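# Set the long carton onto the raised block by suction

## Task

Move the long carton so it sits on top of the raised block with no part projecting past the block's edges, while leaving the short carton where and how it started (disturbing it lowers the result). The carton must stay there by itself once the robot lets go, so finish by releasing it and pulling the tool away.

## Robot and tools

Robot: one arm carrying a vacuum tool with four suction cups in two channels. Channel a has two cups at y = -70 mm, channel b two cups at y = +70 mm, all at x = -35 and +35 mm from the cup point, measured in the cup point's own axes. Each cup rim is 36 mm across; the tool reaches 148 mm each way along the cup point's y axis. The cups point along the cup point's +z axis. The cup point is the centre of the four rims when nothing touches them.

Frames: the scene frame has its origin on the table top beneath the arm base, +z up, +y to the left when facing along +x. The base may be slightly tilted. Results report end_effector_position (metres) and end_effector_quat_wxyz in this frame; the printed position can be a little off, more so at long reach.

Rows: every motion is given as a row of 8 numbers, each in [-1, 1], in this order: dx, dy, dz, rx, ry, rz, suction_a, suction_b. The first six are an offset, not an absolute pose, expressed in the cup point's own axes (so +z is along the cups, toward what they face). The offset is counted from the cup point pose shown in the most recent result that displays it; before any such result in the scene, and for any second or later call in the same reply, it counts from wherever the robot is when the action begins. Scale: 1.0 equals 0.6 m for dx, dy, dz and 180 degrees for rotation; rx, ry, rz form a single rotation vector. All zeros is not a pause: it sends the arm back to the reference pose. suction_a and suction_b set each channel: +1 is full vacuum (about 75 kPa below ambient), smaller values a fraction of that, 0.01 or less switches it off; a channel keeps its last setting.

Tools:
- execute_actions with "actions": an empty list just returns the state; [{"rows": [[8 numbers], ...], "steps": n}] plays up to 15 rows, one per 1/30 s step (steps defaults to 15, at most 15); each row is measured from the same reference pose, not from the row before, and the final row repeats if rows run out. [{"steps": n}] without rows is a wait of up to 300 steps counted from the last result, including your reply time. Optional "pictures" (boolean). A refused call moves nothing.
- move: "target" is one such 8-number row (offset as above); "speed" in m/s from 0.002 to 0.5 (default 0.25; turning up to twice that in rad/s). It drives a straight path lasting 0.5 to 10 s, taking the shorter rotation. Tool values are applied at the start. The path ignores obstacles, and the real tool can lag, drift or overshoot the speed, especially with the arm nearly straight. Its result adds a move: line with the outcome (done, off_target, moving, held, fault), the limits that acted (paced = pose clipped; held = clearance check blocked steps, after which motion may jump fast) and the distance left to target.
- wait: "seconds" 0 to 10; nothing new is commanded.
- zoom_image: "camera" must be cam_wrist, "region" [x0, y0, x1, y1] in pixels of the 504x504 image, at most 504 by 504, origin top-left.
- finished_scene: "scene" number; ends the current scene irreversibly and reports success.

Control limits: each step the commanded pose is clamped to within 70 mm and 16 degrees of the measured pose, and position is favoured over orientation if both can't be met. Long offsets may need several actions; after an action the arm only continues to the last clamped pose, so read the new pose and send the remainder. The "Hand target" line shows where the controller is heading. "pose unreachable" and HELD mark steps altered or blocked by the clearance check (the base mount counts as arm).

Suction readings: suction_measured_a/b give the vacuum reached per channel; near 0 means no seal. On a sealed, airtight face it settles up to 0.17 under the command (0.27 with both channels on); leaks lower it further. part_present_a/b turns 1 at 0.54 and back to 0 below 0.49. To grip, switch a channel on and press both its cups fully onto a flat, smooth face, away from edges, seams or holes. A channel with a cup over nothing steals all pump flow and the other channel loses vacuum. Cups shorten under vacuum, so a held item rides up to about 12 mm nearer the tool, and suction can lift an item off its support. To release, set the carton down resting on the block, turn both channels off, then back away; cups may cling for the first 15 mm. A cup sealed on the table pins the tool until that channel is off.

Cautions: the arm is stiff, so aiming even slightly beyond a firm contact can trigger a fault; faster moves hit harder. A torque reaching a joint's load limit (waist, shoulder, elbow 140 N m; forearm roll, wrist pitch, wrist roll 35.2 N m) or any external force of 150 N halts the arm for 10 s and drops the rest of the call. Holding loads heats motors; MOTOR HOT warns, and an OVER-TEMPERATURE FAULT brakes the arm. Avoid dropping, slamming or shoving objects, never let anything leave the table, and don't disturb the short carton. A loose item may occasionally be nudged by an outside push. Time keeps running while you reply, and quick, smooth motion is preferred.

Camera: cam_wrist, a fisheye on the wrist, 504x504, with calibration given as K, D and T_world_to_cam; results list updated numbers when they change.

Each tool is called after "Call:" by a JSON object that holds its "op" and its "data", one argument or row to a line.

## Session

Call:
{"op": "execute_actions", "data": {
  "actions": []
}}

Scene clock: 0.00 s of 5300.00 s.
end_effector_position=(+0.4971, -0.0132, +0.3563) suction_measured_a=0.00 part_present_a=0 suction_measured_b=0.00 part_present_b=0 end_effector_quat_wxyz=(+0.001, +0.715, +0.699, +0.007)
Joint positions: [ 0.264  0.13   0.192 -0.003 -1.63  -1.833]
Joint velocities: [-0.001  0.001 -0.001 -0.     0.001  0.001]
Hand target: +0.497, -0.013, +0.356; +0.001, +0.715, +0.699, +0.007

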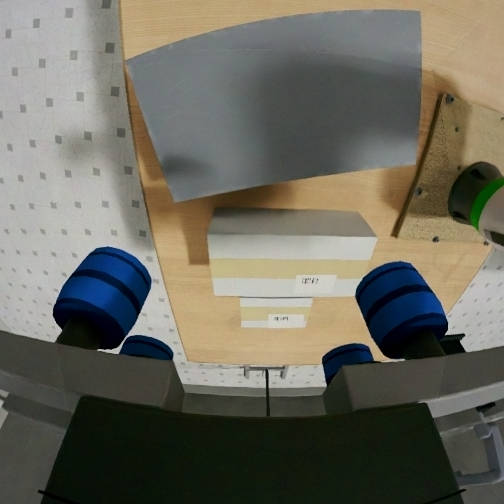

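Call:
{"op": "zoom_image", "data": {
  "camera": "cam_wrist",
  "region": [180, 180, 400, 350]
}}

Call:
{"op": "zoom_image", "data": {
  "camera": "cam_wrist",
  "region": [100, 0, 460, 230]
}}

Region (180, 180, 400, 350) of cam_wrist's 504x504 image, scaled by 2.291, with more detail than that image has; it fills the top 389 rows of this view, and the rest is white.

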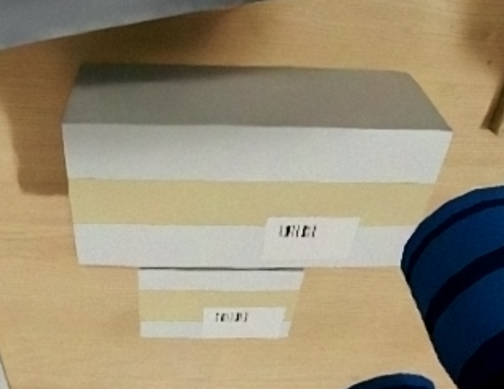

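Region (100, 0, 460, 230) of cam_wrist's 504x504 image, scaled by 1.400, with more detail than that image has; it fills the top 322 rows of this view, and the rest is white.

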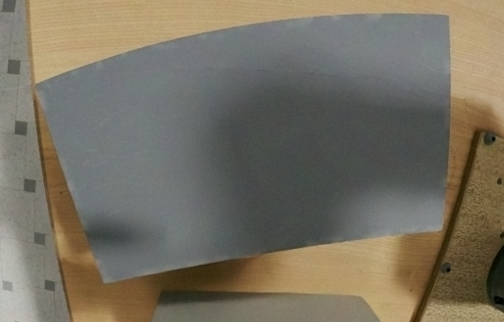

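Call:
{"op": "move", "data": {
  "target": [0.267, -0.127, 0.227, 0.003, -0.003, -0.013, 0, 0],
  "speed": 0.3
}}

Scene clock: 8.17 s of 5300.00 s.
end_effector_position=(+0.4257, +0.1495, +0.2203) suction_measured_a=0.00 part_present_a=0 suction_measured_b=0.00 part_present_b=0 end_effector_quat_wxyz=(+0.000, +0.701, +0.713, -0.000)
Joint positions: [ 0.655  0.055 -0.211 -0.001 -1.316 -2.183]
Joint velocities: [-0.     0.001 -0.001 -0.001  0.001 -0.   ]
Hand target: +0.426, +0.150, +0.220; -0.000, +0.701, +0.713, -0.000
Off the commanded pose: 0.001 m, 0 deg.
After step 90, 4.00 s passed at rest.
move: done
camera_calibration (this result's frames):
cam_wrist: T_world_to_cam=[[-0.998069, -0.0621148, -0.000956895, 0.43207], [-0.0519851, 0.826673, 0.560276, -0.175633], [-0.0340104, 0.559243, -0.828306, 0.24849], [0, 0, 0, 1]] pos_world=[0.430557, 0.0330628, 0.304642]

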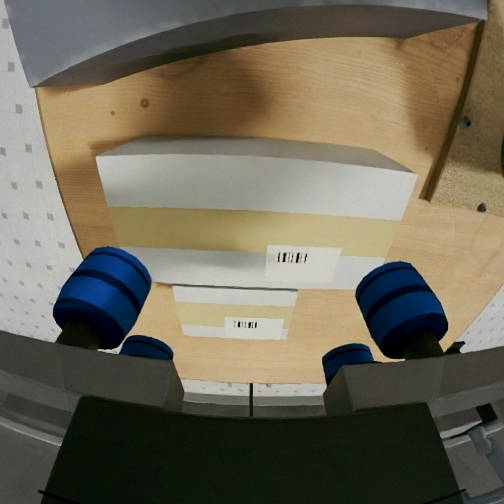

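Call:
{"op": "move", "data": {
  "target": [0.005, -0.006, 0.175, 0, 0, 0, 0, 0],
  "speed": 0.2
}}

Call:
{"op": "move", "data": {
  "target": [0, 0, 0.033, 0, 0, 0, 1, 1],
  "speed": 0.03
}}

Scene clock: 11.03 s of 5300.00 s.
end_effector_position=(+0.4221, +0.1519, +0.1153) suction_measured_a=0.00 part_present_a=0 suction_measured_b=0.00 part_present_b=0 end_effector_quat_wxyz=(+0.000, +0.702, +0.712, -0.000)
Joint positions: [ 0.665  0.148 -0.373 -0.001 -1.061 -2.194]
Joint velocities: [ 0.002  0.001 -0.001  0.001 -0.003  0.   ]
Hand target: +0.422, +0.152, +0.115; +0.000, +0.702, +0.713, -0.000
Off the commanded pose: 0.000 m, 0 deg.
move: done
camera_calibration (this result's frames):
cam_wrist: T_world_to_cam=[[-0.998114, -0.0613777, -0.00109836, 0.428369], [-0.0514583, 0.826782, 0.560164, -0.11928], [-0.0334735, 0.559164, -0.828381, 0.15985], [0, 0, 0, 1]] pos_world=[0.426774, 0.0355285, 0.199703]

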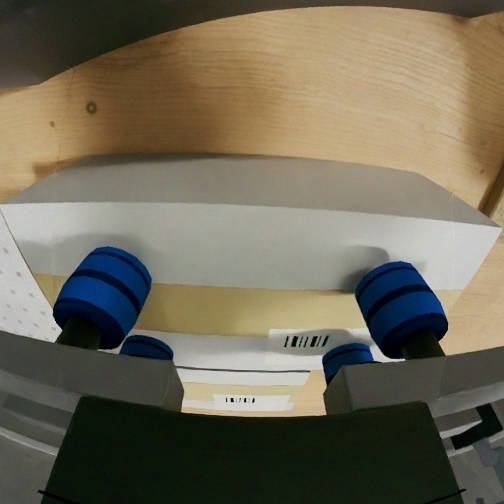

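Scene clock: 11.93 s of 5300.00 s.
end_effector_position=(+0.4220, +0.1519, +0.0956) suction_measured_a=0.51 part_present_a=0 suction_measured_b=0.51 part_present_b=0 end_effector_quat_wxyz=(+0.000, +0.702, +0.712, -0.000)
Joint positions: [ 0.665  0.174 -0.396 -0.001 -1.011 -2.194]
Joint velocities: [-0.     0.001  0.     0.002  0.     0.002]
Hand target: +0.422, +0.152, +0.096; +0.000, +0.702, +0.712, -0.000
Off the commanded pose: 0.000 m, 0 deg.
move: done
camera_calibration (this result's frames):
cam_wrist: T_world_to_cam=[[-0.998117, -0.0613285, -0.00114585, 0.428328], [-0.0514456, 0.826809, 0.560126, -0.108153], [-0.0334043, 0.55913, -0.828407, 0.143467], [0, 0, 0, 1]] pos_world=[0.42675, 0.0354739, 0.179919]

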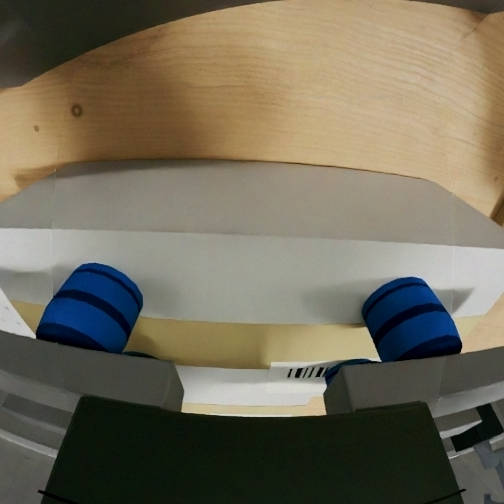

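Call:
{"op": "move", "data": {
  "target": [-0.02, 0, -0.265, 0, 0, 0, 1, 1],
  "speed": 0.15
}}

Scene clock: 13.63 s of 5300.00 s.
end_effector_position=(+0.4223, +0.1405, +0.2546) suction_measured_a=0.83 part_present_a=1 suction_measured_b=0.83 part_present_b=1 end_effector_quat_wxyz=(+0.000, +0.701, +0.713, -0.000)
Joint positions: [ 0.643  0.021 -0.164 -0.001 -1.396 -2.171]
Joint velocities: [ 0.001 -0.    -0.    -0.005  0.    -0.   ]
Hand target: +0.422, +0.141, +0.255; -0.000, +0.701, +0.713, -0.000
Off the commanded pose: 0.001 m, 0 deg.
move: done
camera_calibration (this result's frames):
cam_wrist: T_world_to_cam=[[-0.998048, -0.0624389, -0.0012044, 0.428249], [-0.0523943, 0.826685, 0.56022, -0.187472], [-0.0339839, 0.559189, -0.828343, 0.281791], [0, 0, 0, 1]] pos_world=[0.427167, 0.0241446, 0.338961]

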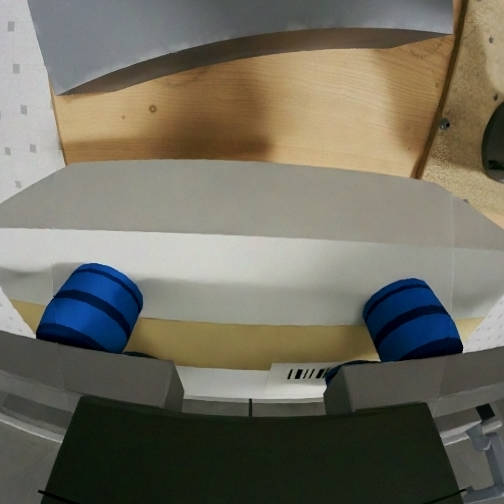

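Call:
{"op": "move", "data": {
  "target": [-0.445, 0.055, 0, 0, 0, -0.063, 1, 1],
  "speed": 0.25
}}

Scene clock: 15.50 s of 5300.00 s.
end_effector_position=(+0.4602, -0.1260, +0.2557) suction_measured_a=0.83 part_present_a=1 suction_measured_b=0.83 part_present_b=1 end_effector_quat_wxyz=(+0.001, +0.627, +0.779, +0.000)
Joint positions: [ 0.041  0.095 -0.083  0.007 -1.4   -1.373]
Joint velocities: [-0.    -0.002 -0.002  0.001 -0.     0.   ]
Hand target: +0.460, -0.126, +0.256; +0.001, +0.627, +0.779, +0.000
Off the commanded pose: 0.001 m, 0 deg.
move: done
camera_calibration (this result's frames):
cam_wrist: T_world_to_cam=[[-0.966262, -0.257543, -0.00296247, 0.410637], [-0.215144, 0.800757, 0.559018, 0.106122], [-0.141599, 0.540795, -0.82915, 0.480458], [0, 0, 0, 1]] pos_world=[0.487647, -0.23905, 0.340264]

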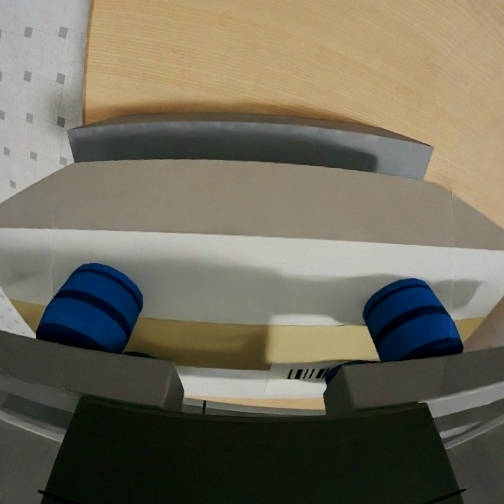

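Call:
{"op": "move", "data": {
  "target": [0, 0, 0.06, 0, 0, 0, 1, 1],
  "speed": 0.06
}}

Scene clock: 17.53 s of 5300.00 s.
end_effector_position=(+0.4602, -0.1261, +0.2197) suction_measured_a=0.83 part_present_a=1 suction_measured_b=0.83 part_present_b=1 end_effector_quat_wxyz=(+0.001, +0.627, +0.779, +0.000)
Joint positions: [ 0.04   0.113 -0.148  0.006 -1.316 -1.373]
Joint velocities: [0.001 0.001 0.002 0.    0.001 0.   ]
Hand target: +0.460, -0.126, +0.220; +0.001, +0.628, +0.779, +0.000
Off the commanded pose: 0.000 m, 0 deg.
move: done
camera_calibration (this result's frames):
cam_wrist: T_world_to_cam=[[-0.966309, -0.257368, -0.00303886, 0.410542], [-0.215021, 0.800714, 0.559127, 0.126247], [-0.141468, 0.540943, -0.829077, 0.450611], [0, 0, 0, 1]] pos_world=[0.487604, -0.239182, 0.304251]

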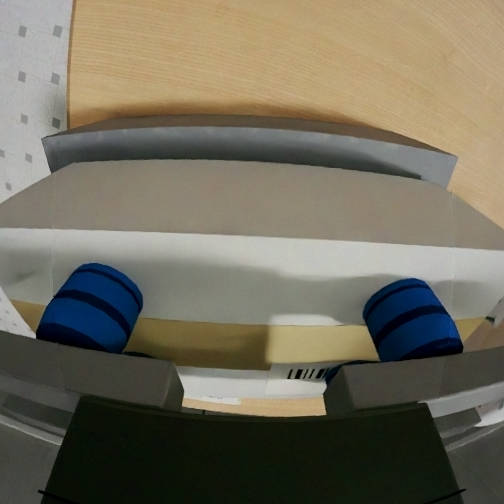

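Call:
{"op": "move", "data": {
  "target": [0, 0, 0.022, 0, 0, 0, 1, 1],
  "speed": 0.015
}}

Scene clock: 30.63 s of 5300.00 s.
end_effector_position=(+0.4604, -0.1263, +0.2099) suction_measured_a=0.83 part_present_a=1 suction_measured_b=0.83 part_present_b=1 end_effector_quat_wxyz=(+0.003, +0.628, +0.779, +0.001)
Joint positions: [ 0.04   0.118 -0.167  0.007 -1.29  -1.373]
Joint velocities: [-0.    -0.001 -0.001  0.    -0.    -0.   ]
Hand target: +0.460, -0.126, +0.210; +0.002, +0.628, +0.779, +0.001
Off the commanded pose: 0.003 m, 0 deg.
FORCE FAULT: contact force on the arm reached its limit, and the arm stopped for 10 seconds. The contact can be on any part of the arm, not only on its tool. The arm's remaining commands of this call were not run. The arm holds still and accepts commands again. Move the arm away from the contact; if what it grips holds it there, let go first. Pushing or pulling that hard again can fault the arm again.
move: fault
camera_calibration (this result's frames):
cam_wrist: T_world_to_cam=[[-0.966314, -0.2573, -0.00591587, 0.411324], [-0.216689, 0.800962, 0.558127, 0.132972], [-0.138867, 0.540607, -0.829735, 0.441476], [0, 0, 0, 1]] pos_world=[0.487588, -0.239338, 0.294526]

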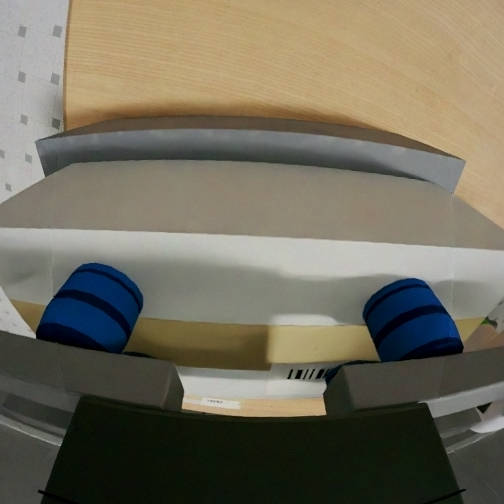

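Contact at 0.21. Release.

Call:
{"op": "execute_actions", "data": {
  "actions": [
    {"rows": [[0,0,-0.003,0,0,0,0,0]], "steps": 12}
  ],
  "pictures": false
}}

Call:
{"op": "move", "data": {
  "target": [0, 0, -0.25, 0, 0, 0, 0, 0],
  "speed": 0.25
}}

Scene clock: 31.47 s of 5300.00 s.
end_effector_position=(+0.4605, -0.1263, +0.2118) suction_measured_a=0.00 part_present_a=0 suction_measured_b=0.00 part_present_b=0 end_effector_quat_wxyz=(+0.003, +0.628, +0.779, +0.001)
Joint positions: [ 0.04   0.117 -0.163  0.007 -1.294 -1.373]
Joint velocities: [ 0.     0.001 -0.004  0.001 -0.001 -0.001]
Hand target: +0.460, -0.126, +0.212; +0.003, +0.627, +0.779, +0.001
Off the commanded pose: 0.000 m, 0 deg.
Steps of this call (steps 1 to 13: nothing new was sent; steps 14 to 25: all 12 steps of this action). Readings (end_effector_position | what the end effector reports):
14: (+0.4604, -0.1263, +0.2100) | suction_measured_a=0.60 part_present_a=1 suction_measured_b=0.60 part_present_b=1
15: (+0.4604, -0.1263, +0.2108) | suction_measured_a=0.24 part_present_a=0 suction_measured_b=0.23 part_present_b=0
17: (+0.4606, -0.1263, +0.2120) | suction_measured_a=0.00 part_present_a=0 suction_measured_b=0.00 part_present_b=0
21: (+0.4605, -0.1263, +0.2120) | suction_measured_a=0.00 part_present_a=0 suction_measured_b=0.00 part_present_b=0
25: the state above

Scene clock: 32.70 s of 5300.00 s.
end_effector_position=(+0.4600, -0.1255, +0.3617) suction_measured_a=0.00 part_present_a=0 suction_measured_b=0.00 part_present_b=0 end_effector_quat_wxyz=(+0.003, +0.627, +0.779, +0.001)
Joint positions: [ 0.043  0.08   0.149  0.007 -1.643 -1.373]
Joint velocities: [-0.001 -0.     0.001 -0.001 -0.001  0.   ]
Hand target: +0.460, -0.126, +0.362; +0.003, +0.627, +0.779, +0.001
Off the commanded pose: 0.001 m, 0 deg.
move: done
camera_calibration (this result's frames):
cam_wrist: T_world_to_cam=[[-0.966022, -0.258393, -0.00586151, 0.411745], [-0.217573, 0.800754, 0.558082, 0.0479858], [-0.139511, 0.540394, -0.829765, 0.567254], [0, 0, 0, 1]] pos_world=[0.487333, -0.238574, 0.446321]

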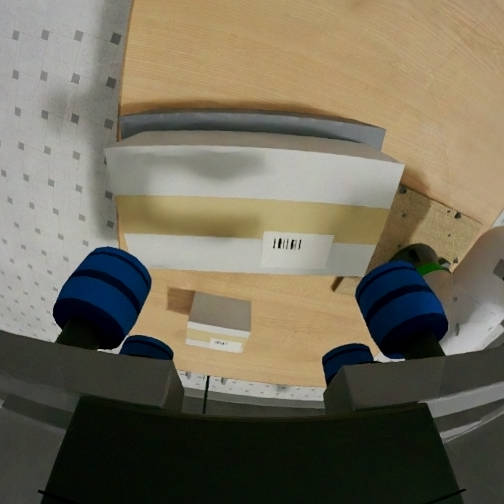

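Call:
{"op": "finished_scene", "data": {
  "scene": 1
}}

The scene is finished: the task was done.


## Next scene

The same job, from a new start.

Call:
{"op": "execute_actions", "data": {
  "actions": []
}}

Scene clock: 0.00 s of 5300.00 s.
end_effector_position=(+0.4971, -0.0132, +0.3563) suction_measured_a=0.00 part_present_a=0 suction_measured_b=0.00 part_present_b=0 end_effector_quat_wxyz=(+0.001, +0.715, +0.699, +0.007)
Joint positions: [ 0.264  0.13   0.192 -0.003 -1.63  -1.833]
Joint velocities: [ 0.001 -0.     0.    -0.001  0.001  0.001]
Hand target: +0.497, -0.013, +0.356; +0.001, +0.715, +0.699, +0.007
camera_calibration (this result's frames):
cam_wrist: T_world_to_cam=[[-0.99968, -0.0222567, -0.0119828, 0.49858], [-0.0251253, 0.823002, 0.567483, -0.129568], [-0.00276845, 0.567603, -0.823298, 0.437339], [0, 0, 0, 1]] pos_world=[0.496376, -0.130503, 0.439562]

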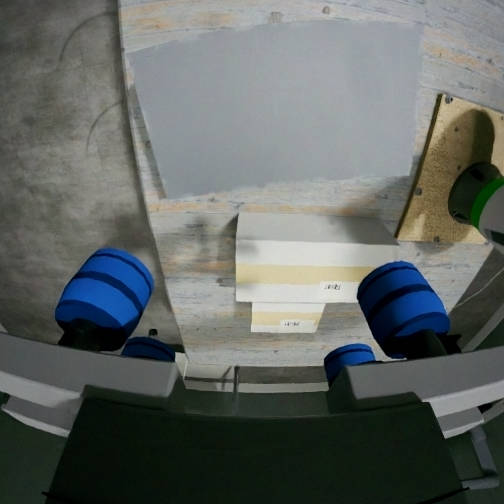

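Call:
{"op": "zoom_image", "data": {
  "camera": "cam_wrist",
  "region": [200, 180, 420, 350]
}}

Call:
{"op": "zoom_image", "data": {
  "camera": "cam_wrist",
  "region": [100, 0, 460, 230]
}}

Region (200, 180, 420, 350) of cam_wrist's 504x504 image, scaled by 2.291, with more detail than that image has; it fills the top 389 rows of this view, and the rest is white.

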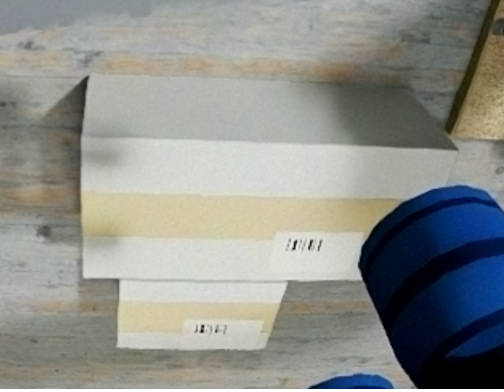

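Region (100, 0, 460, 230) of cam_wrist's 504x504 image, scaled by 1.400, with more detail than that image has; it fills the top 322 rows of this view, and the rest is white.

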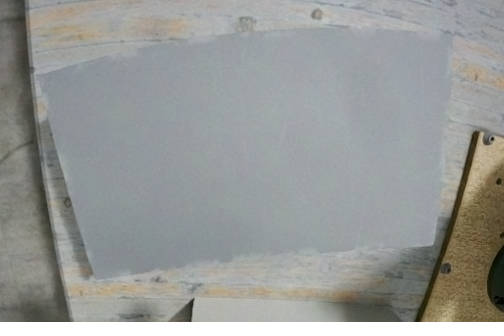

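Call:
{"op": "move", "data": {
  "target": [0.287, -0.205, 0.395, 0.003, -0.003, -0.007, 0, 0],
  "speed": 0.3
}}

Scene clock: 3.93 s of 5300.00 s.
end_effector_position=(+0.3801, +0.1631, +0.1192) suction_measured_a=0.00 part_present_a=0 suction_measured_b=0.00 part_present_b=0 end_effector_quat_wxyz=(-0.000, +0.708, +0.706, -0.000)
Joint positions: [ 0.749  0.058 -0.461 -0.002 -1.062 -2.296]
Joint velocities: [-0.001  0.    -0.     0.001 -0.    -0.001]
Hand target: +0.380, +0.163, +0.119; -0.000, +0.708, +0.706, -0.000
Off the commanded pose: 0.001 m, 0 deg.
move: done
camera_calibration (this result's frames):
cam_wrist: T_world_to_cam=[[-0.999092, -0.0426021, -0.000675015, 0.384432], [-0.0356667, 0.827568, 0.560231, -0.138951], [-0.0233084, 0.559747, -0.828336, 0.151404], [0, 0, 0, 1]] pos_world=[0.382656, 0.0466213, 0.203517]

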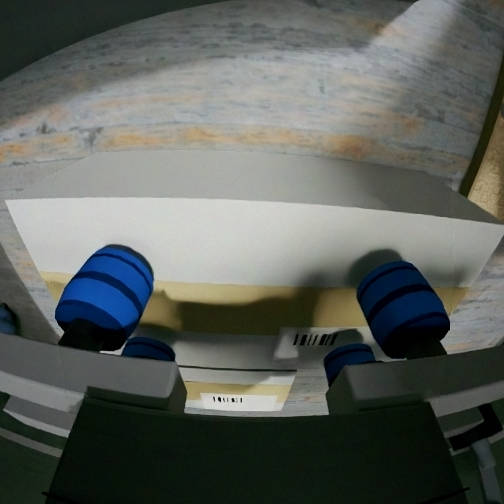

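Call:
{"op": "move", "data": {
  "target": [-0.003, -0.006, 0.039, 0, 0, 0, 1, 1],
  "speed": 0.03
}}

Scene clock: 5.23 s of 5300.00 s.
end_effector_position=(+0.3765, +0.1612, +0.0958) suction_measured_a=0.51 part_present_a=0 suction_measured_b=0.51 part_present_b=0 end_effector_quat_wxyz=(-0.000, +0.708, +0.706, -0.000)
Joint positions: [ 0.751  0.081 -0.5   -0.002 -1.    -2.299]
Joint velocities: [-0.001  0.001  0.001  0.     0.    -0.   ]
Hand target: +0.376, +0.161, +0.096; -0.000, +0.708, +0.706, -0.000
Off the commanded pose: 0.000 m, 0 deg.
move: done
camera_calibration (this result's frames):
cam_wrist: T_world_to_cam=[[-0.999098, -0.0424596, -0.000703612, 0.380704], [-0.0355671, 0.827631, 0.560144, -0.124428], [-0.0232012, 0.559664, -0.828395, 0.132981], [0, 0, 0, 1]] pos_world=[0.379021, 0.0447208, 0.180126]

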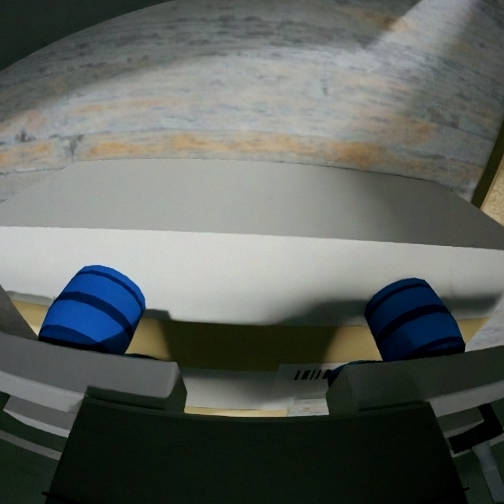

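Call:
{"op": "move", "data": {
  "target": [-0.02, 0, -0.24, 0, 0, 0, 1, 1],
  "speed": 0.18
}}

Call:
{"op": "move", "data": {
  "target": [-0.456, 0.146, 0.01, 0, 0, -0.047, 1, 1],
  "speed": 0.25
}}

Scene clock: 6.90 s of 5300.00 s.
end_effector_position=(+0.3766, +0.1498, +0.2398) suction_measured_a=0.70 part_present_a=1 suction_measured_b=0.70 part_present_b=1 end_effector_quat_wxyz=(-0.000, +0.708, +0.706, -0.000)
Joint positions: [ 0.729 -0.075 -0.291 -0.002 -1.365 -2.276]
Joint velocities: [ 0.     0.     0.    -0.006 -0.002 -0.   ]
Hand target: +0.377, +0.150, +0.240; -0.000, +0.708, +0.706, -0.000
Off the commanded pose: 0.001 m, 0 deg.
move: done
camera_calibration (this result's frames):
cam_wrist: T_world_to_cam=[[-0.999052, -0.0435187, -0.000729329, 0.380547], [-0.0364562, 0.827531, 0.560236, -0.195365], [-0.0237772, 0.559732, -0.828333, 0.258867], [0, 0, 0, 1]] pos_world=[0.379219, 0.0333353, 0.324155]

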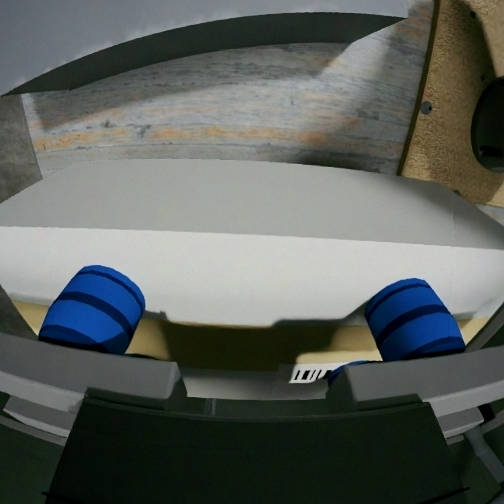

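Scene clock: 8.47 s of 5300.00 s.
end_effector_position=(+0.4640, -0.1241, +0.2350) suction_measured_a=0.70 part_present_a=1 suction_measured_b=0.70 part_present_b=1 end_effector_quat_wxyz=(+0.001, +0.654, +0.757, +0.000)
Joint positions: [ 0.045  0.113 -0.112  0.007 -1.352 -1.446]
Joint velocities: [-0.001  0.    -0.     0.     0.001  0.001]
Hand target: +0.464, -0.124, +0.235; +0.001, +0.654, +0.756, +0.000
Off the commanded pose: 0.001 m, 0 deg.
move: done
camera_calibration (this result's frames):
cam_wrist: T_world_to_cam=[[-0.981769, -0.190057, -0.00292071, 0.430319], [-0.159178, 0.813664, 0.559119, 0.0926934], [-0.103888, 0.54939, -0.829082, 0.446338], [0, 0, 0, 1]] pos_world=[0.483597, -0.23885, 0.319481]

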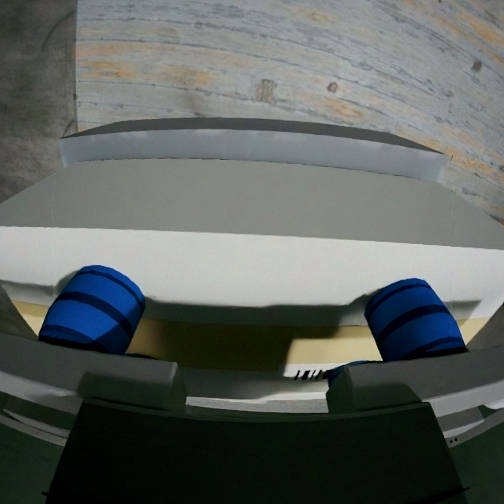

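Call:
{"op": "move", "data": {
  "target": [0.007, 0, 0.039, 0, 0, 0, 1, 1],
  "speed": 0.03
}}

Call:
{"op": "execute_actions", "data": {
  "actions": [
    {"rows": [[0,0,0,0,0,0,0,0]], "steps": 8}
  ],
  "pictures": false
}}

Call:
{"op": "move", "data": {
  "target": [0, 0, -0.2, 0, 0, 0, 0, 0],
  "speed": 0.25
}}

Scene clock: 10.47 s of 5300.00 s.
end_effector_position=(+0.4635, -0.1201, +0.2118) suction_measured_a=0.70 part_present_a=1 suction_measured_b=0.70 part_present_b=1 end_effector_quat_wxyz=(+0.001, +0.654, +0.756, +0.000)
Joint positions: [ 0.053  0.122 -0.157  0.007 -1.298 -1.455]
Joint velocities: [-0.     0.003 -0.002 -0.001  0.001 -0.001]
Hand target: +0.463, -0.120, +0.212; +0.001, +0.654, +0.756, +0.000
Off the commanded pose: 0.000 m, 0 deg.
move: done
camera_calibration (this result's frames):
cam_wrist: T_world_to_cam=[[-0.981812, -0.189828, -0.00332574, 0.430593], [-0.159211, 0.81366, 0.559115, 0.102301], [-0.10343, 0.549475, -0.829083, 0.424609], [0, 0, 0, 1]] pos_world=[0.482965, -0.234812, 0.296271]

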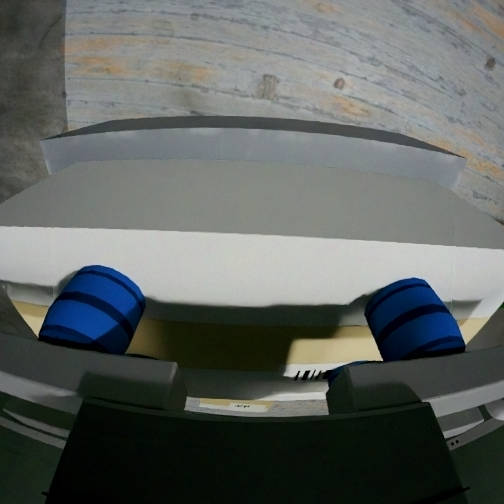

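Scene clock: 10.73 s of 5300.00 s.
end_effector_position=(+0.4635, -0.1201, +0.2118) suction_measured_a=0.00 part_present_a=0 suction_measured_b=0.00 part_present_b=0 end_effector_quat_wxyz=(+0.001, +0.654, +0.756, +0.000)
Joint positions: [ 0.053  0.122 -0.157  0.007 -1.298 -1.455]
Joint velocities: [-0.001 -0.001 -0.001  0.001  0.     0.   ]
Hand target: +0.463, -0.120, +0.212; +0.001, +0.654, +0.756, +0.000
Off the commanded pose: 0.000 m, 0 deg.
Steps of this call (steps 1 to 8: all 8 steps of this action). Readings (end_effector_position | what the end effector reports):
1: (+0.4635, -0.1201, +0.2117) | suction_measured_a=0.23 part_present_a=0 suction_measured_b=0.23 part_present_b=0
2: (+0.4635, -0.1201, +0.2118) | suction_measured_a=0.00 part_present_a=0 suction_measured_b=0.00 part_present_b=0
4: (+0.4635, -0.1201, +0.2118) | suction_measured_a=0.00 part_present_a=0 suction_measured_b=0.00 part_present_b=0
8: the state above

Scene clock: 11.83 s of 5300.00 s.
end_effector_position=(+0.4635, -0.1195, +0.3318) suction_measured_a=0.00 part_present_a=0 suction_measured_b=0.00 part_present_b=0 end_effector_quat_wxyz=(+0.001, +0.654, +0.757, +0.000)
Joint positions: [ 0.056  0.084  0.083  0.006 -1.576 -1.455]
Joint velocities: [-0.001  0.     0.    -0.002  0.     0.005]
Hand target: +0.464, -0.120, +0.332; +0.001, +0.654, +0.757, +0.000
Off the commanded pose: 0.001 m, 0 deg.
move: done
camera_calibration (this result's frames):
cam_wrist: T_world_to_cam=[[-0.981625, -0.190792, -0.00322691, 0.430923], [-0.159974, 0.81361, 0.55897, 0.0351175], [-0.104022, 0.549216, -0.829181, 0.524034], [0, 0, 0, 1]] pos_world=[0.483134, -0.234163, 0.41628]

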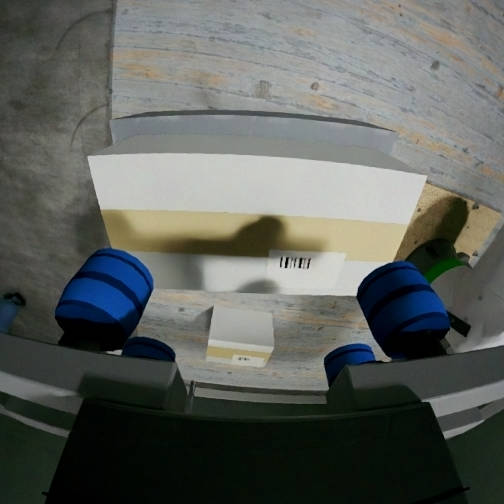

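Call:
{"op": "finished_scene", "data": {
  "scene": 2
}}

The scene is finished: the task was done.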